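# Place yellow sponge beside blue foam block on desk

## Task

Set the yellow sponge down on the desk holding the blue foam block, close beside it with just a small gap. Foam blocks must stay exactly where they were, unrotated; nothing new may end up on the floor; cartons must remain standing on their desks; the robot must not tip over or finish leaning; and the arrangement must hold without the robot supporting it.

## Robot and tools

Robot: a Hello Robot Stretch 3 with a single arm. It has a two-wheel base (0.33 m long, 0.34 m wide), a lift moving up and down a mast, and a telescoping arm that reaches out to the robot's RIGHT, finished by a wrist (yaw, pitch, roll) and a gripper. The base cannot slide sideways, so to shift the gripper forward or back you drive the base. Spins happen about the point midway between the drive wheels, 0.05 m behind the front edge. When the arm is retracted and the wrist folded, a spin sweeps a radius of 0.28 m; an unfolded, level wrist reaches past that circle.

Frames: the base frame sits on the floor between the drive wheels with x forward, y left, z up. hand_pose is reported in this frame at the point where the closed fingertips meet. With all wrist joints at zero, that hand frame's x points up, y points back along the arm toward the mast, and z points to the rear. The odometry frame is the base frame as it was when the scene began.

execute_actions: argument "actions" is a list containing one action or none (none just returns state and images). An action may hold "base", "joints", or both, plus an optional "contact_limits"; all its motions begin together. "base" takes exactly one key: {"translate_m": d}, a straight drive of d metres relative to where the base currently is (forward positive, -1 to 1), or {"rotate_rad": d}, a spin in place relative to the current heading (counter-clockwise/left positive, -3.2 to 3.2). Base offsets are measured from the position given in the latest state report. "joints" is one dictionary of absolute targets keyed by joint name: lift_m 0 to 1.1 (arm height, m); arm_m 0 to 0.52 (extension, m); wrist_yaw_rad -1.345 to 4.42 (0 points along the arm, positive swings toward the front, 3.0 folds over the base); wrist_pitch_rad -1.57 to 0.451 (0 level, negative tips fingers down); wrist_roll_rad -2.911 to 2.911 (0 means fingers side by side); gripper_m -0.089 to 0.179 (larger is wider; real fingertip gap runs 0.007 m smaller near closed and 0.025 m smaller wide open, zero below 0.007); head_pan_rad -3.953 to 1.73 (0 ahead, positive left, -1.57 looks along the arm); head_tilt_rad -1.53 to 0.419 (negative looks down). "contact_limits" accepts only arm_m: an effort percentage (1 to 100) at which the arm motion halts with contact_stop; smaller values are gentler, but too small halts immediately. A joint or base omitted from an action may still be driving toward its earlier target. Any unknown key or out-of-range value rejects the whole call. Actions last at most 15 s. "cameras" chooses which images return: head_camera, nav_camera, wrist_camera or all; omitted or null gives all, [] gives none. When a call reports a stop, later execute_actions, wait and finished_scene calls in the same reply are skipped.

wait: seconds 0 to 10; commands nothing and returns state and images. zoom_image: camera plus region [x0, y0, x1, y1] in pixels of that camera's latest full image, at most 504x504. finished_scene: scene number (1 or 2); irreversible, ends the scene after the last command has been held and reports success.

Results: base_status and joint_status give how each motion ended: done (for the base, the wheels turned the full amount even if slipping), off_target (stopped short and may still be pushing), contact_stop, time_out, torque_fault. After the last three the target is dropped; an arm or lift that contact-stopped goes slack until commanded again, and a slack lift may sag under load. on_its_own describes uncommanded things; its "held at" is the held target, not the actual position. motor_effort is percent of maximum, positive toward larger joint values, with the peak in brackets; readings are noisy and biased. Positive wheel effort pushes forward. lidar_m: 12 distances in 30-degree sectors, sector 1 straight ahead, going counter-clockwise (4 left, 7 behind, 10 right), plane 0.17 m above the floor, so it sees table legs but not tops; "-" means nothing detected. wrist_depth_mm and head_depth_mm are 7x7 grids of median depth. base_odometry counts wheel rotation only; turned_by_wheels and turned_by_imu give the turn since the last result; base_tilt (degrees, forward/right positive) carries a constant offset of up to about 4 degrees.

Cameras: head_camera and nav_camera move with head pan/tilt; wrist_camera rides on the gripper. Calibration data are supplied per camera (K, distortion, T_world_to_cam relative to the base frame).

Speed: the base runs fast (0.30 m/s, 1.9 rad/s) only when stowed: lift_m under 0.30, arm_m under 0.03, wrist_yaw_rad over 2.54. Otherwise it is capped at 0.10 m/s and 0.63 rad/s.

Gripping: close to a gripper_m below the object's width (lower squeezes harder); open at least 0.02 above where contact began. Neither the reading nor "done" proves a grasp; check the images.

Cautions: fold or unfold the wrist only with lift_m between 0.32 and 0.95, wrist_pitch_rad -0.4 and roll near 0; once folded, lift may drop to 0.25. With yaw below -0.4, keep pitch at -0.5 or lower. Pushing on something rigid with the gripper above roughly 0.45 m can tip the robot, more so on a second push or with a high contact limit. Don't drive while holding or pushing on fixed things; if you snag furniture, reverse in small steps, pull the gripper free, and lower the lift to about 0.2 if still tilted. Avoid drops, slams and hard pushes, don't disturb foam blocks or cartons, and don't leave anything on the floor. Wrist servos pushed hard for several seconds switch off for 10 s. Loose objects can occasionally be nudged by something else, so check the final placement before ending the scene.

Each tool is called after "Request:" as name(argument=value, ...), one argument or row to a line, values as JSON.

## Session

Request:
execute_actions(
  actions=[
    {"joints":{"head_tilt_rad":-0.6,"head_pan_rad":-0.8}},
  ],
)

Scene clock: 1.00 s.
base_odometry: x=+0.000 y=+0.000 heading=+0.000 (m, m, rad; odometry frame)
turned_by_wheels: +0.000 (rad since the last result)
turned_by_imu: +0.000 (rad since the last result)
base_tilt: forward=+2.9 right=+0.2 (deg)
lidar_m: 1.59 1.85 2.46 2.13 2.49 1.59 1.20 1.48 2.43 1.93 1.99 2.00
head_depth_mm: 1934 1786 2318 2086 1665 1367 1163 / 2099 2314 2512 2079 1661 1372 1173 / 2252 2489 2704 2110 1663 1373 1171 / 2408 2701 2833 2121 1673 1376 1175 / 2267 2467 2646 2141 1664 1384 1177 / 2024 2216 2418 2149 1688 1388 1187 / 1828 1985 2140 2137 1687 1394 1183
base_status: not commanded
joint_positions: lift_m=+0.552 arm_m=+0.003 wrist_yaw_rad=+3.038 wrist_pitch_rad=-0.320 wrist_roll_rad=+0.014 gripper_m=+0.037 head_pan_rad=-0.793 head_tilt_rad=-0.592
joint_status: all done
motor_effort: left_wheel=+0(0) right_wheel=+0(0) lift_m=+26(25) arm_m=+1(0) wrist_yaw_rad=+0(0) wrist_pitch_rad=+7(7) wrist_roll_rad=+0(0) gripper_m=+1(1) head_pan_rad=-4(48) head_tilt_rad=-4(38) (%)
hand_pose: x=+0.0031 y=+0.0866 z=+0.5878 quat_wxyz=(+0.149, +0.707, +0.075, +0.687) (m; base frame)
wrist_depth_mm: - - - - - - - / - - - - - - - / - - - - - - - / - - - - - - - / - - - - - - - / 871 889 - 930 984 - - / 721 738 753 774 793 826 826
pictures: head_camera (sideways: a quarter turn clockwise sets it upright), nav_camera (sideways: a quarter turn counterclockwise sets it upright), wrist_camera
camera_calibration (this result's frames):
head_camera: T_world_to_cam=[[-0.39353, 0.438613, -0.807931, 1.07822], [0.732522, 0.680624, 0.0127001, -0.0158632], [0.555468, -0.58683, -0.58914, 0.72562], [0, 0, 0, 1]] pos_world=[0.0328727, -0.0363078, 1.29882]
nav_camera: T_world_to_cam=[[0.403609, -0.418994, 0.813354, -1.01478], [-0.722427, -0.691444, 0.00229599, 0.054527], [0.561426, -0.588515, -0.581765, 0.711749], [0, 0, 0, 1]] pos_world=[0.0493731, 0.0313894, 1.23932]
wrist_camera: T_world_to_cam=[[0.992995, -0.106504, 0.0511729, -0.0316918], [-0.00526287, -0.472518, -0.881305, 0.589597], [0.118042, 0.874862, -0.469769, 0.360662], [0, 0, 0, 1]] pos_world=[-0.00800071, -0.0403094, 0.690665]
Images, in order (width x height): head_camera 896x504, nav_camera 672x504, wrist_camera 644x364.

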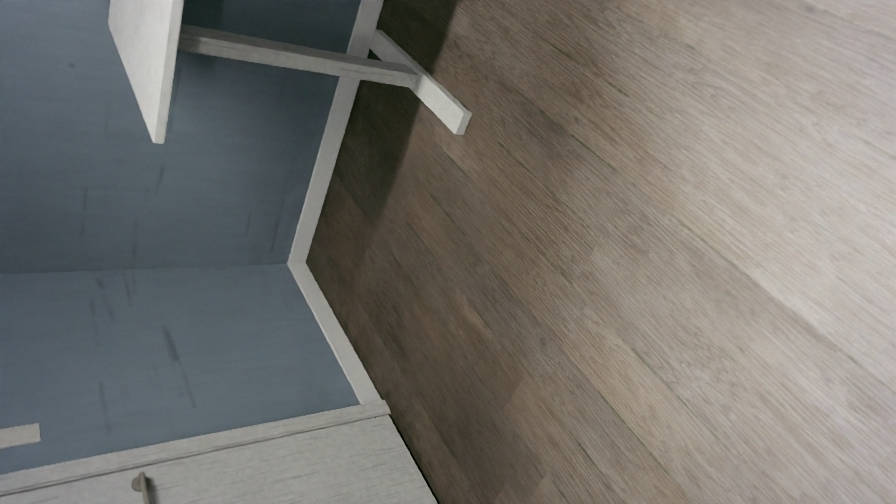

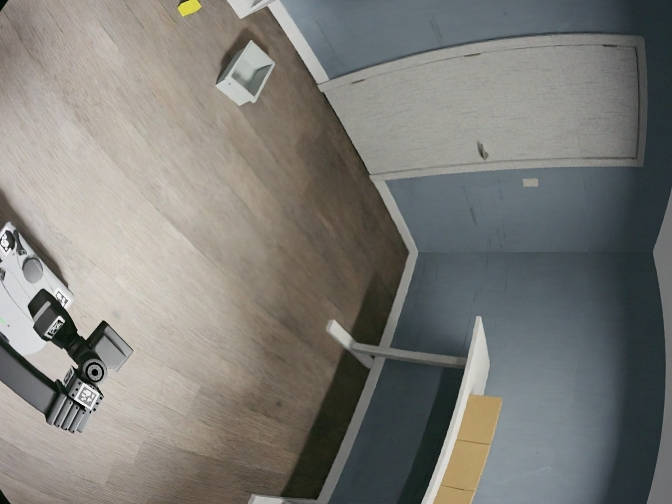

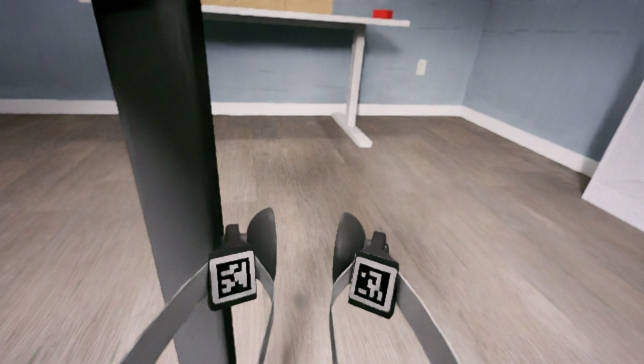

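Sponge on floor ahead-left.

Request:
execute_actions(
  actions=[
    {"joints":{"head_tilt_rad":-0.6,"head_pan_rad":0.5}},
  ],
  cameras=["head_camera","nav_camera"],
)

Request:
execute_actions(
  actions=[
    {"joints":{"head_tilt_rad":-0.3,"head_pan_rad":1.7}},
  ],
  cameras=["nav_camera"],
)

Request:
execute_actions(
  actions=[
    {"joints":{"head_tilt_rad":-0.3,"head_pan_rad":-2.2}},
  ],
  cameras=["nav_camera"],
)

Scene clock: 3.23 s.
base_odometry: x=+0.000 y=+0.000 heading=+0.000 (m, m, rad; odometry frame)
turned_by_wheels: +0.000 (rad since the last result)
turned_by_imu: +0.000 (rad since the last result)
base_tilt: forward=+3.0 right=+0.2 (deg)
lidar_m: 1.59 1.85 2.46 2.13 2.49 1.59 1.20 1.48 2.45 1.93 1.99 2.00
head_depth_mm: 1462 1644 1853 2004 1642 1374 1166 / 1483 1636 1843 1942 1678 1375 1166 / 1522 1713 1977 1971 1665 1377 1174 / 1591 1753 2030 2024 1689 1382 1176 / 1645 1800 1997 2063 1680 1385 1180 / 1754 1993 2324 2155 1695 1384 1184 / 1878 2153 2453 2146 1688 1389 1184
base_status: not commanded
joint_positions: lift_m=+0.552 arm_m=+0.003 wrist_yaw_rad=+3.038 wrist_pitch_rad=-0.320 wrist_roll_rad=+0.014 gripper_m=+0.037 head_pan_rad=+0.493 head_tilt_rad=-0.592
joint_status: all done
motor_effort: left_wheel=+0(0) right_wheel=+0(0) lift_m=+26(26) arm_m=+1(0) wrist_yaw_rad=+1(1) wrist_pitch_rad=+6(7) wrist_roll_rad=+0(0) gripper_m=+0(0) head_pan_rad=+4(53) head_tilt_rad=-4(3) (%)
hand_pose: x=+0.0031 y=+0.0866 z=+0.5878 quat_wxyz=(+0.149, +0.707, +0.075, +0.687) (m; base frame)
wrist_depth_mm: - - - - - - - / - - - - - - - / - - - - - - - / - - - - - - - / - - - - - - - / 857 906 - 922 964 961 1000 / 742 753 771 787 796 812 827
pictures: head_camera (sideways: a quarter turn clockwise sets it upright), nav_camera (sideways: a quarter turn counterclockwise sets it upright)
camera_calibration (this result's frames):
head_camera: T_world_to_cam=[[-0.531825, -0.2543, -0.807771, 1.07885], [-0.446975, 0.894456, 0.0126921, -0.00865783], [0.719288, 0.367804, -0.58936, 0.724907], [0, 0, 0, 1]] pos_world=[0.0484739, 0.0154729, 1.29881]
nav_camera: T_world_to_cam=[[0.515836, 0.269493, 0.813195, -1.01526], [0.460202, -0.887811, 0.00229995, 0.0473077], [0.722584, 0.373048, -0.581987, 0.711054], [0, 0, 0, 1]] pos_world=[-0.0118583, 0.0503496, 1.23932]
Images, in order (width x height): head_camera 896x504, nav_camera 672x504.

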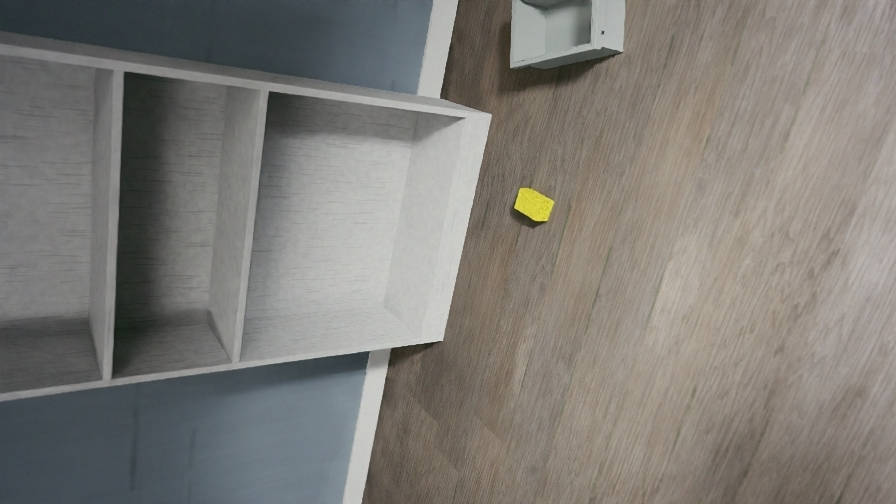

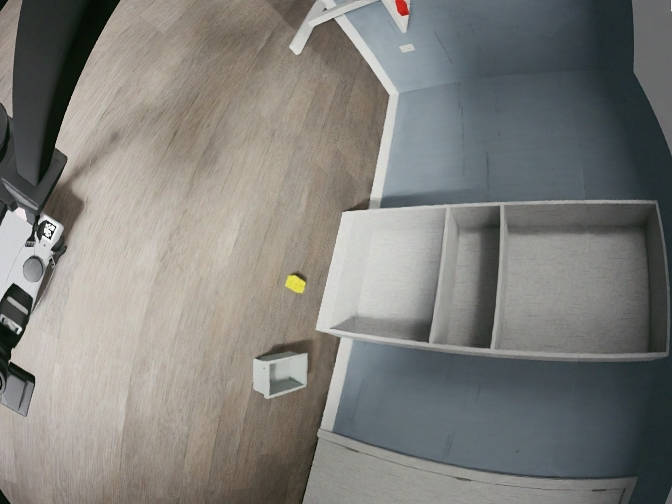

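Scene clock: 4.40 s.
base_odometry: x=+0.000 y=+0.000 heading=+0.000 (m, m, rad; odometry frame)
turned_by_wheels: +0.000 (rad since the last result)
turned_by_imu: +0.000 (rad since the last result)
base_tilt: forward=+2.9 right=+0.2 (deg)
lidar_m: 1.59 1.84 2.46 2.12 2.48 1.58 1.20 1.48 2.44 1.93 1.98 2.00
head_depth_mm: 2059 2177 2308 2102 2199 1732 1378 / 2031 2170 2277 2515 2327 1740 1381 / 2073 2158 2304 2496 2331 1747 1385 / 2042 2153 2297 1830 2346 1739 1392 / 2042 2181 2311 1833 2367 1744 1396 / 2063 2204 2346 2102 2255 1759 1403 / 2050 2179 2345 2434 2503 - -
base_status: not commanded
joint_positions: lift_m=+0.552 arm_m=+0.003 wrist_yaw_rad=+3.038 wrist_pitch_rad=-0.320 wrist_roll_rad=+0.014 gripper_m=+0.037 head_pan_rad=+1.693 head_tilt_rad=-0.310
joint_status: all done
motor_effort: left_wheel=+0(0) right_wheel=-1(0) lift_m=+25(26) arm_m=+0(1) wrist_yaw_rad=+0(1) wrist_pitch_rad=+6(7) wrist_roll_rad=+0(0) gripper_m=+0(0) head_pan_rad=+5(54) head_tilt_rad=+6(31) (%)
hand_pose: x=+0.0031 y=+0.0866 z=+0.5878 quat_wxyz=(+0.149, +0.707, +0.075, +0.687) (m; base frame)
wrist_depth_mm: - - - - - - - / - - - - - - - / - - - - - - - / - - - - - - - / - - - - - - - / 895 885 - 934 975 985 - / 742 736 769 773 799 817 835
pictures: nav_camera (sideways: a quarter turn counterclockwise sets it upright)
camera_calibration (this result's frames):
nav_camera: T_world_to_cam=[[-0.0339022, 0.33077, 0.943102, -1.18136], [0.994241, 0.107155, -0.00184164, 0.0494419], [-0.101668, 0.937608, -0.332498, 0.391444], [0, 0, 0, 1]] pos_world=[-0.0494105, 0.0184384, 1.24439]
Images, in order (width x height): nav_camera 672x504.

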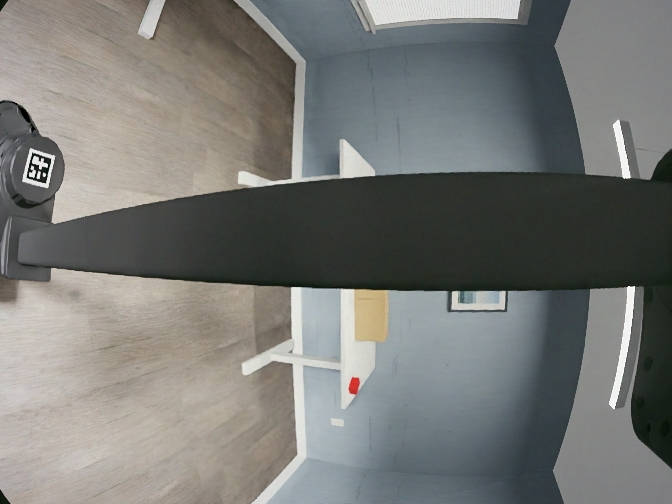

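Scene clock: 6.67 s.
base_odometry: x=+0.000 y=+0.000 heading=+0.000 (m, m, rad; odometry frame)
turned_by_wheels: +0.000 (rad since the last result)
turned_by_imu: +0.000 (rad since the last result)
base_tilt: forward=+3.0 right=+0.2 (deg)
lidar_m: 1.59 1.85 2.45 2.11 2.49 1.59 1.20 1.48 2.44 1.93 1.98 2.00
head_depth_mm: 1771 1840 1952 2064 2113 1733 1370 / 1899 2029 2134 2293 2307 1741 1386 / 2098 2244 2410 2567 2335 1727 1385 / 2297 2482 2671 2905 2344 1756 1388 / 2410 2565 2709 2891 2382 1763 1395 / 2217 2376 2495 2599 2391 1765 1406 / 2083 2138 2265 2380 2396 1782 1410
base_status: not commanded
joint_positions: lift_m=+0.552 arm_m=+0.003 wrist_yaw_rad=+3.038 wrist_pitch_rad=-0.320 wrist_roll_rad=+0.014 gripper_m=+0.037 head_pan_rad=-2.193 head_tilt_rad=-0.310
joint_status: all done
motor_effort: left_wheel=+0(0) right_wheel=+0(0) lift_m=+25(26) arm_m=+0(1) wrist_yaw_rad=+0(0) wrist_pitch_rad=+6(8) wrist_roll_rad=+0(0) gripper_m=+0(0) head_pan_rad=-4(53) head_tilt_rad=+5(6) (%)
hand_pose: x=+0.0031 y=+0.0866 z=+0.5878 quat_wxyz=(+0.149, +0.707, +0.075, +0.687) (m; base frame)
wrist_depth_mm: - - - - - - - / - - - - - - - / - - - - - - - / - - - - - - - / - - - - - - - / 887 879 - 932 989 - - / 734 735 759 788 787 816 841
pictures: nav_camera (sideways: a quarter turn counterclockwise sets it upright)
camera_calibration (this result's frames):
nav_camera: T_world_to_cam=[[-0.198951, -0.266202, 0.943162, -1.18043], [-0.804131, 0.594449, -0.00184426, 0.0604154], [-0.560171, -0.758793, -0.332328, 0.39402], [0, 0, 0, 1]] pos_world=[0.0344525, -0.0511669, 1.24439]
Images, in order (width x height): nav_camera 672x504.

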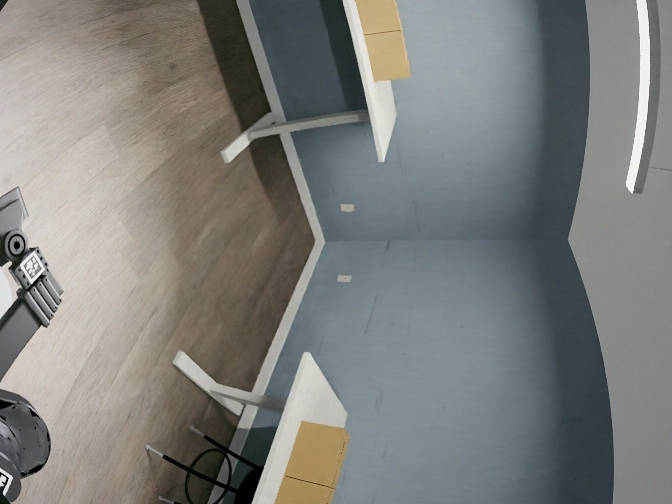

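Request:
execute_actions(
  actions=[
    {"base":{"rotate_rad":0.559},"joints":{"lift_m":0.27,"head_pan_rad":-3.2}},
  ],
  cameras=["nav_camera"],
)

Request:
execute_actions(
  actions=[
    {"base":{"translate_m":0.94}},
  ],
  cameras=["nav_camera"],
)

Request:
execute_actions(
  actions=[
    {"base":{"rotate_rad":1.012},"joints":{"lift_m":0.4,"wrist_pitch_rad":-0.4,"head_pan_rad":0.6}},
  ],
  cameras=["nav_camera"],
)

Request:
execute_actions(
  actions=[
    {"joints":{"wrist_yaw_rad":0,"gripper_m":0.15,"head_pan_rad":-1.57,"head_tilt_rad":-1.1}},
  ],
  cameras=[],
)

Request:
execute_actions(
  actions=[
    {"joints":{"wrist_pitch_rad":-1.5,"arm_m":0.15}},
  ],
  cameras=["head_camera","wrist_camera"],
)

Scene clock: 13.77 s.
base_odometry: x=+0.000 y=+0.000 heading=+0.559 (m, m, rad; odometry frame)
turned_by_wheels: +0.559 (rad since the last result)
turned_by_imu: +0.556 (rad since the last result)
base_tilt: forward=+2.9 right=+0.2 (deg)
lidar_m: 1.84 2.12 2.14 2.06 1.58 1.20 1.48 2.46 1.93 1.98 1.98 1.59
head_depth_mm: 1505 1608 1681 1191 1295 1673 1384 / 1574 1677 1775 1220 1625 1678 1382 / 1627 1736 1872 1312 2056 1736 1382 / 1709 1818 1941 1648 2136 1732 1385 / 1769 1887 2039 2198 2271 1774 1403 / 1851 1996 2138 2357 2348 1760 1407 / 1927 2106 2262 2486 2421 1768 1407
base_status: done
joint_positions: lift_m=+0.271 arm_m=+0.003 wrist_yaw_rad=+3.038 wrist_pitch_rad=-0.320 wrist_roll_rad=+0.014 gripper_m=+0.037 head_pan_rad=-3.193 head_tilt_rad=-0.310
joint_status: all done
motor_effort: left_wheel=-2(6) right_wheel=+1(5) lift_m=+9(25) arm_m=+0(1) wrist_yaw_rad=+0(0) wrist_pitch_rad=+7(6) wrist_roll_rad=+0(0) gripper_m=+0(0) head_pan_rad=-4(52) head_tilt_rad=+5(5) (%)
hand_pose: x=+0.0031 y=+0.0866 z=+0.3061 quat_wxyz=(+0.149, +0.707, +0.076, +0.687) (m; base frame)
wrist_depth_mm: - - - - - - - / - - - - - - - / - - - - - - - / 793 820 891 937 972 - - / 630 642 - 694 715 735 774 / 515 531 - 551 583 587 602 / 450 - - 482 470 483 497
pictures: nav_camera (sideways: a quarter turn counterclockwise sets it upright)
camera_calibration (this result's frames):
nav_camera: T_world_to_cam=[[-0.331196, 0.0236043, 0.943267, -1.17976], [0.0658493, 0.997828, -0.00184887, 0.0551145], [-0.941261, 0.0615012, -0.332031, 0.395958], [0, 0, 0, 1]] pos_world=[-0.0216605, -0.0514993, 1.2444]
Images, in order (width x height): nav_camera 672x504.

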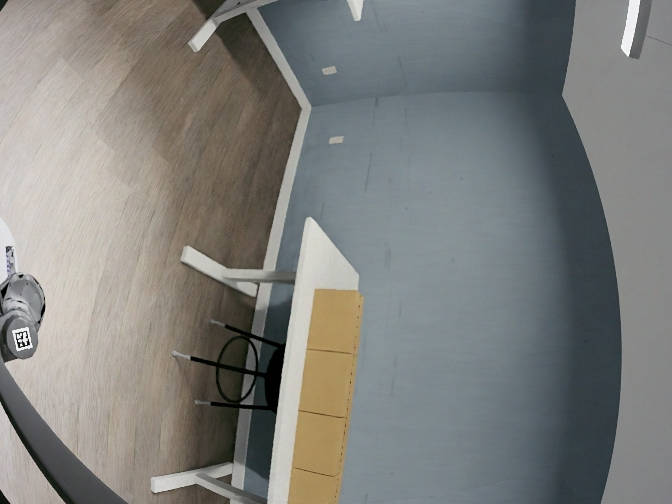

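Scene clock: 18.60 s.
base_odometry: x=+0.797 y=+0.498 heading=+0.559 (m, m, rad; odometry frame)
turned_by_wheels: +0.000 (rad since the last result)
turned_by_imu: +0.001 (rad since the last result)
base_tilt: forward=+3.0 right=+0.2 (deg)
lidar_m: 0.91 1.41 1.59 2.07 2.11 2.09 2.09 2.66 2.28 1.56 0.78 0.77
head_depth_mm: 2208 2345 2409 2623 2304 1729 1378 / 2273 2408 2530 2224 2267 1734 1387 / 2356 2508 2605 2943 2362 1737 1386 / 2447 2633 2749 2879 2363 1750 1398 / 2568 2727 2941 3157 2404 1761 1415 / 2661 2878 3153 3309 2373 1770 1406 / 2811 3027 3234 3499 2410 1774 1406
base_status: done
joint_positions: lift_m=+0.271 arm_m=+0.003 wrist_yaw_rad=+3.038 wrist_pitch_rad=-0.320 wrist_roll_rad=+0.014 gripper_m=+0.037 head_pan_rad=-3.193 head_tilt_rad=-0.309
joint_status: not commanded
motor_effort: left_wheel=-1(8) right_wheel=+1(7) lift_m=+9(9) arm_m=+1(1) wrist_yaw_rad=+1(1) wrist_pitch_rad=+7(7) wrist_roll_rad=+0(0) gripper_m=+0(1) head_pan_rad=-4(3) head_tilt_rad=+5(5) (%)
hand_pose: x=+0.0031 y=+0.0866 z=+0.3060 quat_wxyz=(+0.149, +0.707, +0.076, +0.687) (m; base frame)
wrist_depth_mm: - - - - - - - / - - - - - - - / - - - - - - - / 824 829 887 911 957 979 - / 630 639 - 689 712 738 757 / 511 529 - 544 578 591 598 / 450 - - 485 470 486 491
pictures: nav_camera (sideways: a quarter turn counterclockwise sets it upright)
camera_calibration (this result's frames):
nav_camera: T_world_to_cam=[[-0.330396, 0.0236067, 0.943547, -1.18013], [0.0659786, 0.997819, -0.00186122, 0.0551298], [-0.941533, 0.061639, -0.331233, 0.394921], [0, 0, 0, 1]] pos_world=[-0.0217158, -0.0514932, 1.24442]
Images, in order (width x height): nav_camera 672x504.

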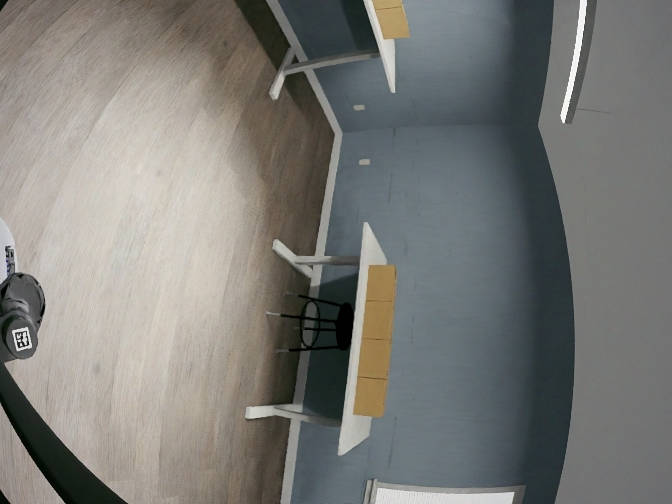

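Scene clock: 20.90 s.
base_odometry: x=+0.797 y=+0.498 heading=+1.571 (m, m, rad; odometry frame)
turned_by_wheels: +1.012 (rad since the last result)
turned_by_imu: +1.006 (rad since the last result)
base_tilt: forward=+3.0 right=+0.2 (deg)
lidar_m: 1.59 2.06 2.09 2.27 2.09 2.65 2.29 1.62 1.12 0.78 0.91 1.37
head_depth_mm: 1644 1728 1836 1591 2033 1693 1376 / 1703 1796 1944 1477 2212 1721 1376 / 1801 1893 2029 1516 2248 1742 1386 / 1898 2008 2155 1584 2392 1753 1384 / 1997 2142 2242 1677 2340 1757 1402 / 2113 2283 2457 2103 2266 1767 1408 / 2237 2414 2618 2879 2377 1780 1401
base_status: done
joint_positions: lift_m=+0.399 arm_m=+0.003 wrist_yaw_rad=+3.038 wrist_pitch_rad=-0.415 wrist_roll_rad=+0.014 gripper_m=+0.037 head_pan_rad=+0.593 head_tilt_rad=-0.309
joint_status: all done
motor_effort: left_wheel=-1(10) right_wheel=+1(7) lift_m=+39(41) arm_m=+1(0) wrist_yaw_rad=+0(0) wrist_pitch_rad=+6(7) wrist_roll_rad=+0(0) gripper_m=+0(0) head_pan_rad=+5(54) head_tilt_rad=+5(5) (%)
hand_pose: x=+0.0020 y=+0.0758 z=+0.4126 quat_wxyz=(+0.182, +0.703, +0.109, +0.679) (m; base frame)
wrist_depth_mm: - - - - - - - / - - - - - - - / - - - - - - - / 888 921 976 1000 - - - / 749 745 - 788 799 835 879 / 616 632 - 651 688 688 713 / 539 539 553 573 577 590 594
pictures: nav_camera (sideways: a quarter turn counterclockwise sets it upright)
camera_calibration (this result's frames):
nav_camera: T_world_to_cam=[[0.278322, 0.179521, 0.943562, -1.18386], [0.546488, -0.837465, -0.00186188, 0.0521996], [0.789866, 0.516164, -0.331191, 0.384305], [0, 0, 0, 1]] pos_world=[-0.00258117, 0.0578795, 1.24442]
Images, in order (width x height): nav_camera 672x504.

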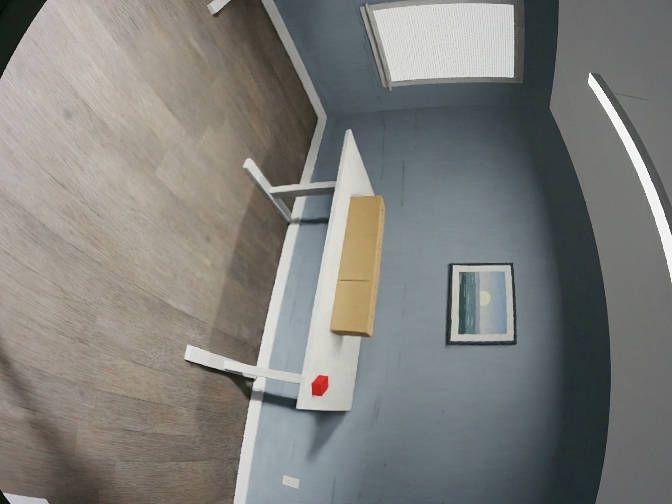

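Scene clock: 23.43 s.
base_odometry: x=+0.797 y=+0.498 heading=+1.571 (m, m, rad; odometry frame)
turned_by_wheels: +0.000 (rad since the last result)
turned_by_imu: +0.000 (rad since the last result)
base_tilt: forward=+3.0 right=+0.2 (deg)
lidar_m: 1.60 2.06 2.08 2.28 2.09 2.65 2.29 1.63 1.12 0.77 0.91 1.37
head_depth_mm: 1078 1352 1534 1353 1253 1166 - / 1008 1327 1508 1379 1264 1186 - / 799 1101 1379 1389 1274 - - / 815 1213 1386 1391 1278 1182 - / 818 1194 1394 1374 1269 1167 1078 / 820 1170 1392 1380 1267 1163 1080 / 822 1150 1373 1348 1269 1171 1087
base_status: not commanded
joint_positions: lift_m=+0.399 arm_m=+0.003 wrist_yaw_rad=+0.002 wrist_pitch_rad=-0.415 wrist_roll_rad=+0.014 gripper_m=+0.150 head_pan_rad=-1.563 head_tilt_rad=-1.086
joint_status: all done
motor_effort: left_wheel=-1(1) right_wheel=+1(1) lift_m=+39(39) arm_m=+0(0) wrist_yaw_rad=-2(2) wrist_pitch_rad=+6(6) wrist_roll_rad=+0(0) gripper_m=+0(83) head_pan_rad=-4(51) head_tilt_rad=-7(47) (%)
hand_pose: x=-0.0210 y=-0.3726 z=+0.4126 quat_wxyz=(+0.688, +0.146, -0.696, -0.146) (m; base frame)
wrist_depth_mm: 636 643 680 699 616 776 807 / 681 710 739 753 806 844 887 / 742 786 792 825 906 948 974 / 717 758 810 783 994 - - / 619 648 661 696 841 868 850 / 625 626 637 656 664 626 621 / 514 532 556 556 573 554 557
pictures: none
No camera images: the call's "cameras" was empty. Leave "cameras" out to get every camera's image.

Scene clock: 25.77 s.
base_odometry: x=+0.797 y=+0.498 heading=+1.571 (m, m, rad; odometry frame)
turned_by_wheels: +0.000 (rad since the last result)
turned_by_imu: +0.000 (rad since the last result)
base_tilt: forward=+2.9 right=+0.3 (deg)
lidar_m: 1.59 2.06 2.08 2.28 2.08 2.66 2.29 1.62 1.12 0.77 0.91 1.37
head_depth_mm: 1083 1343 1522 1350 1257 1167 - / 1017 1318 1496 1385 1273 1177 - / 802 1101 1390 1410 1247 - - / 819 1214 1399 1396 1244 1202 - / 819 1191 1398 1380 1276 1177 1095 / 824 1179 1400 1373 1280 1175 1088 / 821 1147 1384 1361 1268 1173 1094
base_status: not commanded
joint_positions: lift_m=+0.399 arm_m=+0.150 wrist_yaw_rad=+0.001 wrist_pitch_rad=-1.495 wrist_roll_rad=+0.014 gripper_m=+0.150 head_pan_rad=-1.563 head_tilt_rad=-1.086
joint_status: all done
motor_effort: left_wheel=-2(1) right_wheel=+0(1) lift_m=+39(39) arm_m=+7(9) wrist_yaw_rad=+0(2) wrist_pitch_rad=-1(5) wrist_roll_rad=+0(0) gripper_m=+0(0) head_pan_rad=-4(3) head_tilt_rad=-8(8) (%)
hand_pose: x=-0.0216 y=-0.2898 z=+0.2806 quat_wxyz=(+0.515, +0.478, -0.522, -0.484) (m; base frame)
wrist_depth_mm: 422 424 426 428 437 437 412 / 423 428 431 393 440 442 432 / 433 431 440 438 446 452 451 / 434 438 445 453 453 457 461 / 443 446 448 458 459 462 470 / 445 456 459 462 468 472 477 / 458 457 463 - - 479 486
pictures: head_camera (sideways: a quarter turn clockwise sets it upright), wrist_camera
camera_calibration (this result's frames):
head_camera: T_world_to_cam=[[0.020497, 0.901651, -0.431979, 0.585837], [0.999707, -0.0240376, -0.00273734, 0.00260808], [-0.0128518, -0.431796, -0.90188, 1.13575], [0, 0, 0, 1]] pos_world=[-0.0000187603, -0.0377453, 1.27739]
wrist_camera: T_world_to_cam=[[-0.998679, -0.0458891, 0.0231047, -0.049117], [-0.0434911, 0.994494, 0.0953381, 0.291151], [-0.0273525, 0.0942073, -0.995177, 0.466633], [0, 0, 0, 1]] pos_world=[-0.023626, -0.335762, 0.437759]
Images, in order (width x height): head_camera 896x504, wrist_camera 644x364.

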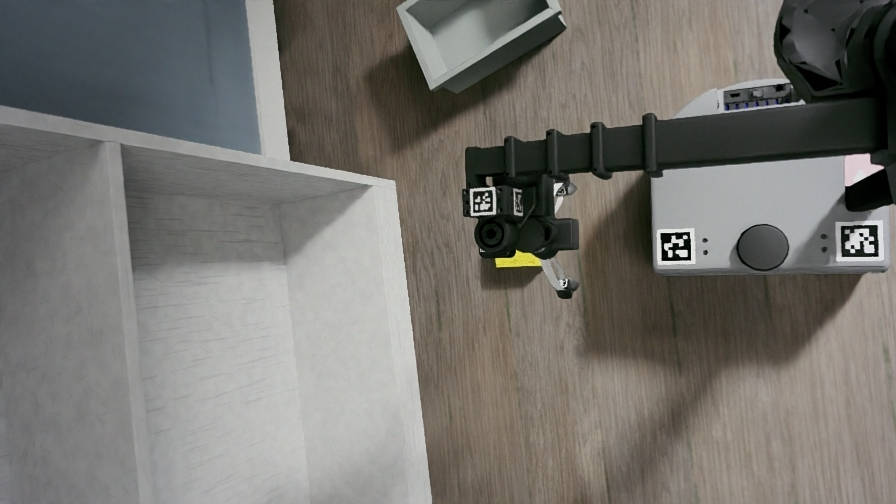

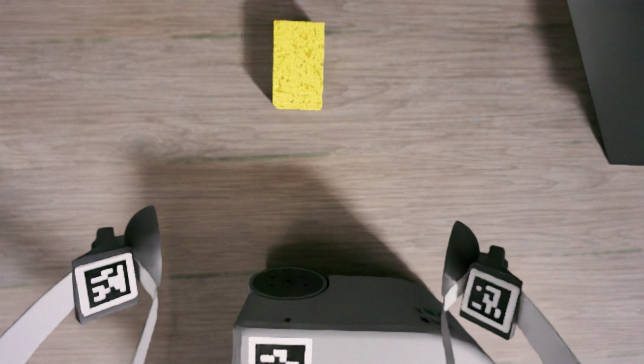

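Request:
execute_actions(
  actions=[
    {"joints":{"lift_m":0.14,"arm_m":0.306}},
  ],
  cameras=["wrist_camera"],
)

Request:
execute_actions(
  actions=[
    {"joints":{"gripper_m":0.03}},
  ],
  cameras=[],
)

Request:
execute_actions(
  actions=[
    {"base":{"translate_m":0.9},"joints":{"lift_m":1.05,"arm_m":0,"head_pan_rad":1.0,"head_tilt_rad":-0.5}},
  ],
)

Scene clock: 30.53 s.
base_odometry: x=+0.797 y=+0.498 heading=+1.571 (m, m, rad; odometry frame)
turned_by_wheels: +0.000 (rad since the last result)
turned_by_imu: +0.000 (rad since the last result)
base_tilt: forward=+3.0 right=+0.2 (deg)
lidar_m: 1.59 2.06 2.09 2.28 2.09 2.66 2.29 1.63 1.12 0.77 0.92 1.37
head_depth_mm: 1075 1345 1530 1358 1250 1171 1078 / 1012 1313 1505 1381 1265 1194 - / 803 1094 1383 1411 1265 - - / 818 1205 1393 1400 1256 1200 - / 817 1187 1391 1375 1269 1175 1081 / 823 1172 1393 1374 1273 1172 1082 / 822 1150 1373 1349 1273 1172 1083
base_status: not commanded
joint_positions: lift_m=+0.141 arm_m=+0.306 wrist_yaw_rad=+0.000 wrist_pitch_rad=-1.497 wrist_roll_rad=+0.014 gripper_m=+0.150 head_pan_rad=-1.563 head_tilt_rad=-1.086
joint_status: all done
motor_effort: left_wheel=-2(2) right_wheel=+1(1) lift_m=+9(36) arm_m=+6(6) wrist_yaw_rad=+1(0) wrist_pitch_rad=-1(2) wrist_roll_rad=+0(0) gripper_m=+0(0) head_pan_rad=-4(3) head_tilt_rad=-7(7) (%)
hand_pose: x=-0.0216 y=-0.4455 z=+0.0222 quat_wxyz=(+0.515, +0.478, -0.521, -0.485) (m; base frame)
wrist_depth_mm: 173 174 176 178 180 181 183 / 175 177 179 181 182 184 186 / 177 180 180 182 184 186 189 / 181 182 139 141 187 189 192 / 182 185 141 143 190 192 194 / 185 188 144 146 194 195 198 / 189 190 145 195 197 199 200
pictures: wrist_camera
camera_calibration (this result's frames):
wrist_camera: T_world_to_cam=[[-0.998693, -0.0456244, 0.0230454, -0.0501698], [-0.0431975, 0.994382, 0.0966399, 0.470528], [-0.0273251, 0.095518, -0.995053, 0.224714], [0, 0, 0, 1]] pos_world=[-0.0236383, -0.491637, 0.179287]
Images, in order (width x height): wrist_camera 644x364.

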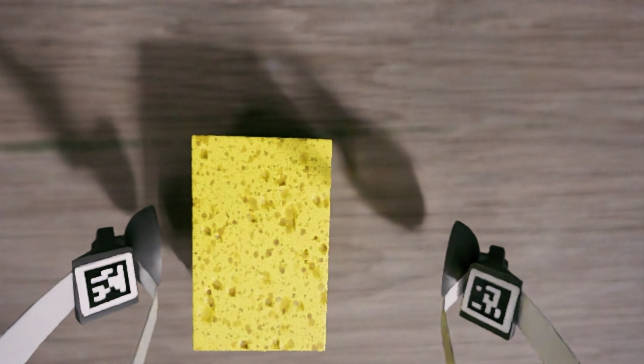

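Scene clock: 32.23 s.
base_odometry: x=+0.797 y=+0.498 heading=+1.571 (m, m, rad; odometry frame)
turned_by_wheels: +0.000 (rad since the last result)
turned_by_imu: +0.000 (rad since the last result)
base_tilt: forward=+3.0 right=+0.2 (deg)
lidar_m: 1.60 2.06 2.08 2.27 2.08 2.66 2.29 1.62 1.12 0.77 0.91 1.36
head_depth_mm: 1075 1357 1525 1343 1255 1160 1079 / 1015 1317 1509 1387 1277 1187 - / 802 1093 1389 1405 1266 - - / 820 1212 1405 1401 1250 1198 - / 820 1183 1391 1367 1273 1165 1079 / 823 1164 1382 1373 1271 1169 1092 / 820 1143 1383 1360 1268 1175 1077
base_status: not commanded
joint_positions: lift_m=+0.141 arm_m=+0.306 wrist_yaw_rad=+0.000 wrist_pitch_rad=-1.497 wrist_roll_rad=+0.014 gripper_m=+0.031 head_pan_rad=-1.563 head_tilt_rad=-1.086
joint_status: all done
motor_effort: left_wheel=-2(2) right_wheel=+1(1) lift_m=+8(9) arm_m=+6(6) wrist_yaw_rad=+0(1) wrist_pitch_rad=-2(1) wrist_roll_rad=+0(0) gripper_m=-14(90) head_pan_rad=-4(4) head_tilt_rad=-7(7) (%)
hand_pose: x=-0.0216 y=-0.4455 z=+0.0222 quat_wxyz=(+0.515, +0.478, -0.521, -0.485) (m; base frame)
wrist_depth_mm: 173 175 176 179 181 181 183 / 175 177 178 179 182 184 185 / 177 179 180 182 185 187 189 / 181 182 183 138 188 189 192 / 184 184 139 141 191 193 194 / 187 188 142 142 193 195 197 / 188 190 193 144 196 199 201
pictures: none
No camera images: the call's "cameras" was empty. Leave "cameras" out to get every camera's image.

Scene clock: 42.20 s.
base_odometry: x=+0.797 y=+1.398 heading=+1.571 (m, m, rad; odometry frame)
turned_by_wheels: +0.000 (rad since the last result)
turned_by_imu: +0.000 (rad since the last result)
base_tilt: forward=+3.0 right=+0.2 (deg)
lidar_m: 1.13 0.72 1.47 2.81 2.50 3.51 3.63 1.30 0.74 0.96 0.98 1.21
head_depth_mm: 1049 1135 1239 1069 807 618 572 / 1142 1251 1349 981 814 652 1184 / 1284 1390 1491 807 816 713 1217 / 1424 1575 1601 883 819 1421 1217 / 1615 1806 1630 1002 917 1459 1229 / 1851 2118 1206 1101 1772 1467 1227 / 2179 2486 2593 1288 1795 1479 1239
base_status: done
joint_positions: lift_m=+1.049 arm_m=+0.003 wrist_yaw_rad=+0.000 wrist_pitch_rad=-1.497 wrist_roll_rad=+0.014 gripper_m=+0.031 head_pan_rad=+0.993 head_tilt_rad=-0.507
joint_status: all done
joint sent to its limit — the command would take arm_m past its lower limit, so that joint was sent only as far as its limit.
motor_effort: left_wheel=-2(3) right_wheel=+1(5) lift_m=+39(43) arm_m=-4(4) wrist_yaw_rad=+0(1) wrist_pitch_rad=-1(2) wrist_roll_rad=+0(0) gripper_m=-13(13) head_pan_rad=+5(53) head_tilt_rad=+4(38) (%)
hand_pose: x=-0.0216 y=-0.1430 z=+0.9306 quat_wxyz=(+0.515, +0.478, -0.521, -0.485) (m; base frame)
wrist_depth_mm: - - - - - - - / - - - - - - - / - - - - - - - / - - - 138 - - - / - - 139 140 - - - / - - 142 143 - - - / - - - 144 - - -
pictures: head_camera (sideways: a quarter turn clockwise sets it upright), nav_camera (sideways: a quarter turn counterclockwise sets it upright), wrist_camera
camera_calibration (this result's frames):
head_camera: T_world_to_cam=[[-0.306134, -0.418973, -0.854835, 1.13884], [-0.821794, 0.569583, 0.0151366, -0.00955538], [0.480558, 0.707133, -0.518679, 0.634405], [0, 0, 0, 1]] pos_world=[0.035917, 0.0339776, 1.30272]
nav_camera: T_world_to_cam=[[0.28458, 0.424274, 0.859655, -1.07443], [0.82949, -0.55852, 0.00105727, 0.0466727], [0.480583, 0.712774, -0.510875, 0.620011], [0, 0, 0, 1]] pos_world=[-0.0309201, 0.0399917, 1.24034]
wrist_camera: T_world_to_cam=[[-0.998693, -0.0456332, 0.0230351, -0.0572957], [-0.0432009, 0.994359, 0.0968661, 0.0817461], [-0.0273255, 0.0957444, -0.995031, 1.09975], [0, 0, 0, 1]] pos_world=[-0.0236381, -0.189195, 1.08769]
Images, in order (width x height): head_camera 896x504, nav_camera 672x504, wrist_camera 644x364.

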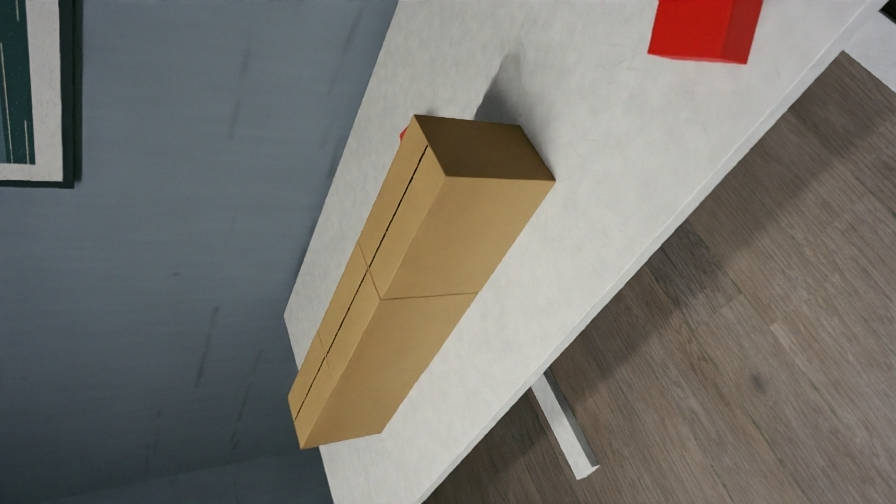

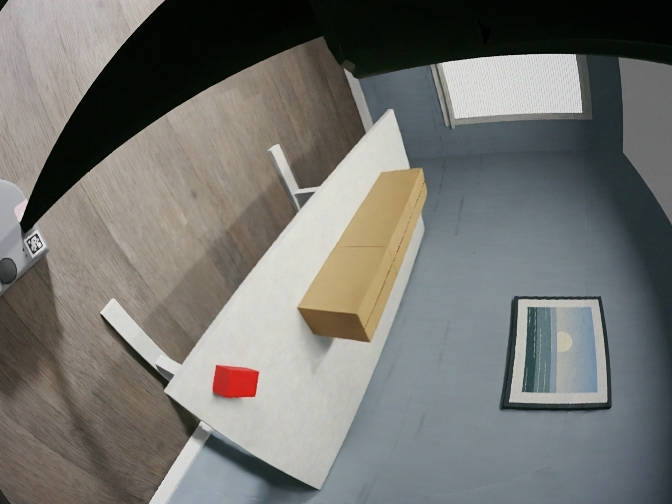

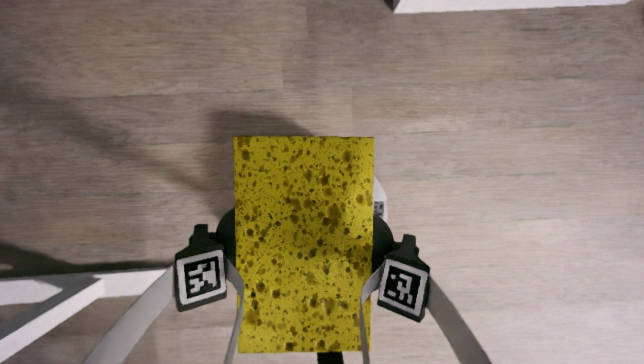

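Request:
execute_actions(
  actions=[
    {"base":{"rotate_rad":1.571},"joints":{"lift_m":1.1,"wrist_pitch_rad":-0.5,"head_pan_rad":-1.57,"head_tilt_rad":-0.6}},
  ],
  cameras=[],
)

Request:
execute_actions(
  actions=[
    {"base":{"translate_m":0.75},"joints":{"arm_m":0.5}},
  ],
)

Scene clock: 47.70 s.
base_odometry: x=+0.797 y=+1.398 heading=-3.142 (m, m, rad; odometry frame)
turned_by_wheels: +1.571 (rad since the last result)
turned_by_imu: +1.564 (rad since the last result)
base_tilt: forward=+3.0 right=+0.2 (deg)
lidar_m: 2.80 2.41 3.51 3.20 1.32 0.74 0.96 0.98 1.21 1.13 0.72 1.47
head_depth_mm: - - - - - 1339 1161 / - - - - - 1301 1166 / - - - - - 1347 1169 / 918 - 346 - 1543 1385 1166 / 918 1021 1158 1341 1546 1383 1176 / 904 1010 1137 964 756 619 1158 / 896 996 1126 966 759 607 1152
base_status: done
joint_positions: lift_m=+1.096 arm_m=+0.003 wrist_yaw_rad=+0.000 wrist_pitch_rad=-0.520 wrist_roll_rad=+0.014 gripper_m=+0.031 head_pan_rad=-1.563 head_tilt_rad=-0.593
joint_status: all done
joint sent to its limit — the command would take lift_m past its upper limit, so that joint was sent only as far as its limit.
motor_effort: left_wheel=-1(6) right_wheel=+1(5) lift_m=+40(41) arm_m=-4(4) wrist_yaw_rad=-1(0) wrist_pitch_rad=+9(8) wrist_roll_rad=+0(0) gripper_m=-14(14) head_pan_rad=-5(52) head_tilt_rad=-4(16) (%)
hand_pose: x=-0.0215 y=-0.3585 z=+1.0868 quat_wxyz=(+0.679, +0.181, -0.688, -0.183) (m; base frame)
wrist_depth_mm: 763 800 799 827 842 861 882 / 841 859 889 925 951 991 947 / 885 911 939 969 - - 910 / 735 777 720 138 - - 917 / 622 628 139 140 - - 958 / 540 550 142 142 - - 951 / 471 472 503 144 - - 926
pictures: none
No camera images: the call's "cameras" was empty. Leave "cameras" out to get every camera's image.

Scene clock: 56.60 s.
base_odometry: x=+0.047 y=+1.398 heading=+3.142 (m, m, rad; odometry frame)
turned_by_wheels: +0.000 (rad since the last result)
turned_by_imu: -0.002 (rad since the last result)
base_tilt: forward=+2.9 right=+0.2 (deg)
lidar_m: 2.06 1.72 2.46 3.30 2.67 1.78 1.46 1.67 0.80 1.06 1.08 0.93
head_depth_mm: 912 1004 1118 935 640 610 1119 / 899 995 1115 650 613 614 1106 / - 989 1111 655 599 616 1100 / 861 944 1098 920 585 620 560 / 858 957 1078 958 573 618 550 / 847 946 1062 961 571 621 551 / 840 930 1047 966 565 611 542
base_status: done
joint_positions: lift_m=+1.096 arm_m=+0.500 wrist_yaw_rad=+0.000 wrist_pitch_rad=-0.519 wrist_roll_rad=+0.014 gripper_m=+0.031 head_pan_rad=-1.563 head_tilt_rad=-0.593
joint_status: all done
motor_effort: left_wheel=-1(5) right_wheel=+0(5) lift_m=+40(39) arm_m=+7(7) wrist_yaw_rad=+0(0) wrist_pitch_rad=+8(9) wrist_roll_rad=+0(0) gripper_m=-13(14) head_pan_rad=-3(4) head_tilt_rad=-4(5) (%)
hand_pose: x=-0.0215 y=-0.8551 z=+1.0870 quat_wxyz=(+0.679, +0.181, -0.688, -0.183) (m; base frame)
wrist_depth_mm: 279 283 286 294 303 312 320 / 302 309 320 325 339 349 360 / 335 347 349 353 381 392 412 / 379 388 382 138 434 453 478 / 428 449 140 139 503 529 557 / 502 517 142 142 589 596 664 / 467 478 467 144 498 514 527
pictures: head_camera (sideways: a quarter turn clockwise sets it upright), nav_camera (sideways: a quarter turn counterclockwise sets it upright), wrist_camera
camera_calibration (this result's frames):
head_camera: T_world_to_cam=[[0.0230591, 0.589333, -0.807561, 1.07519], [0.999683, -0.0217374, 0.0126817, -0.0174689], [-0.0100805, -0.807598, -0.589648, 0.72973], [0, 0, 0, 1]] pos_world=[0.0000264144, -0.0446987, 1.29879]
nav_camera: T_world_to_cam=[[-0.0021628, -0.582276, 0.812988, -1.01183], [-0.999973, 0.00693277, 0.00230513, 0.0562081], [-0.00697848, -0.812961, -0.582276, 0.715881], [0, 0, 0, 1]] pos_world=[0.059014, -0.0075722, 1.23932]
wrist_camera: T_world_to_cam=[[-0.998683, -0.0072155, 0.0508019, -0.0905664], [-0.0437827, 0.63612, -0.770347, 1.41096], [-0.0267577, -0.771556, -0.635598, 0.191237], [0, 0, 0, 1]] pos_world=[-0.0235543, -0.750647, 1.21308]
Images, in order (width x height): head_camera 896x504, nav_camera 672x504, wrist_camera 644x364.

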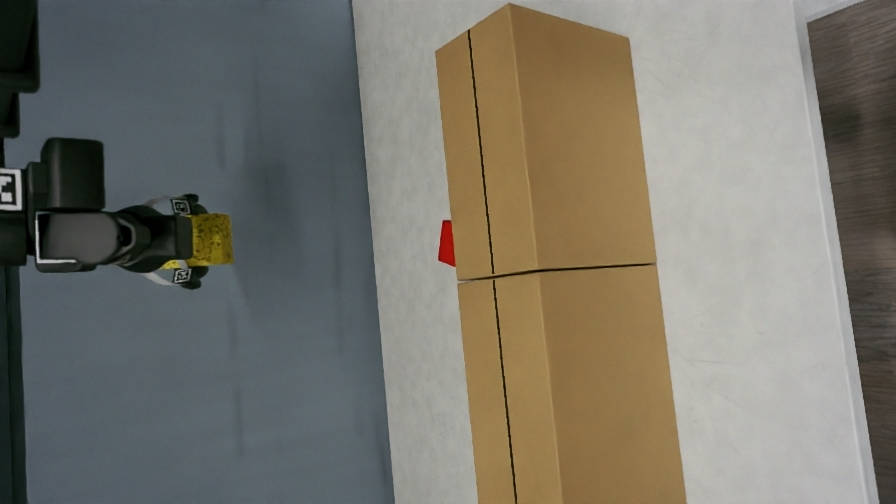

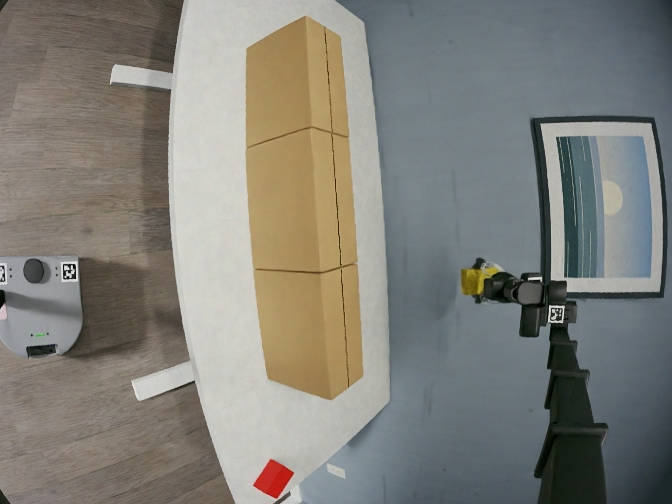

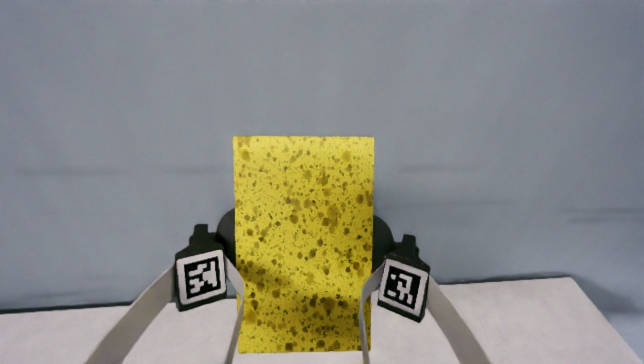

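Request:
execute_actions(
  actions=[
    {"base":{"translate_m":0.45},"joints":{"wrist_pitch_rad":-1.0}},
  ],
  cameras=["head_camera","wrist_camera"],
)

Scene clock: 63.40 s.
base_odometry: x=-0.403 y=+1.398 heading=+3.141 (m, m, rad; odometry frame)
turned_by_wheels: +0.000 (rad since the last result)
turned_by_imu: -0.002 (rad since the last result)
base_tilt: forward=+3.0 right=+0.2 (deg)
lidar_m: 1.61 1.34 1.65 3.32 3.38 2.23 1.90 1.11 1.09 1.02 0.62 1.32
head_depth_mm: 873 966 1093 942 562 610 533 / 860 951 1079 945 557 608 532 / - 940 1070 944 549 601 524 / 829 930 1046 950 548 596 525 / 822 914 1038 958 555 603 524 / 812 905 1017 962 754 621 527 / 800 895 1003 966 759 623 529
base_status: done
joint_positions: lift_m=+1.096 arm_m=+0.500 wrist_yaw_rad=+0.000 wrist_pitch_rad=-1.006 wrist_roll_rad=+0.014 gripper_m=+0.031 head_pan_rad=-1.563 head_tilt_rad=-0.593
joint_status: all done
motor_effort: left_wheel=-1(3) right_wheel=+0(5) lift_m=+39(39) arm_m=+7(6) wrist_yaw_rad=-1(0) wrist_pitch_rad=+2(8) wrist_roll_rad=+0(0) gripper_m=-14(14) head_pan_rad=-4(4) head_tilt_rad=-4(4) (%)
hand_pose: x=-0.0216 y=-0.7614 z=+1.0058 quat_wxyz=(+0.615, +0.339, -0.623, -0.343) (m; base frame)
wrist_depth_mm: 328 335 344 354 361 370 383 / 400 405 417 432 442 461 476 / 488 504 499 501 544 549 551 / 471 480 469 138 496 506 523 / 442 448 140 140 477 477 488 / 416 422 142 142 446 445 451 / 392 394 394 143 413 423 416
pictures: head_camera (sideways: a quarter turn clockwise sets it upright), wrist_camera
camera_calibration (this result's frames):
head_camera: T_world_to_cam=[[0.0230591, 0.589333, -0.807561, 1.07519], [0.999683, -0.0217374, 0.0126817, -0.0174689], [-0.0100805, -0.807598, -0.589647, 0.72973], [0, 0, 0, 1]] pos_world=[0.0000264144, -0.0446987, 1.29879]
wrist_camera: T_world_to_cam=[[-0.998683, -0.0297874, 0.0417818, -0.0939754], [-0.0435641, 0.922454, -0.383641, 1.11792], [-0.0271142, -0.384956, -0.922537, 0.794823], [0, 0, 0, 1]] pos_world=[-0.0235994, -0.728056, 1.16606]
Images, in order (width x height): head_camera 896x504, wrist_camera 644x364.

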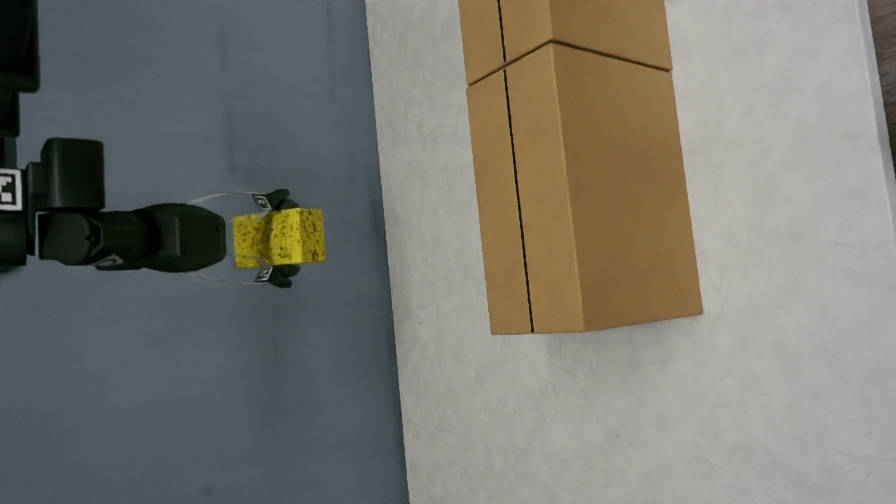

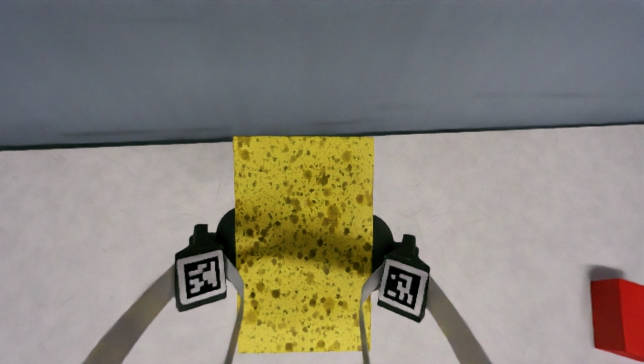

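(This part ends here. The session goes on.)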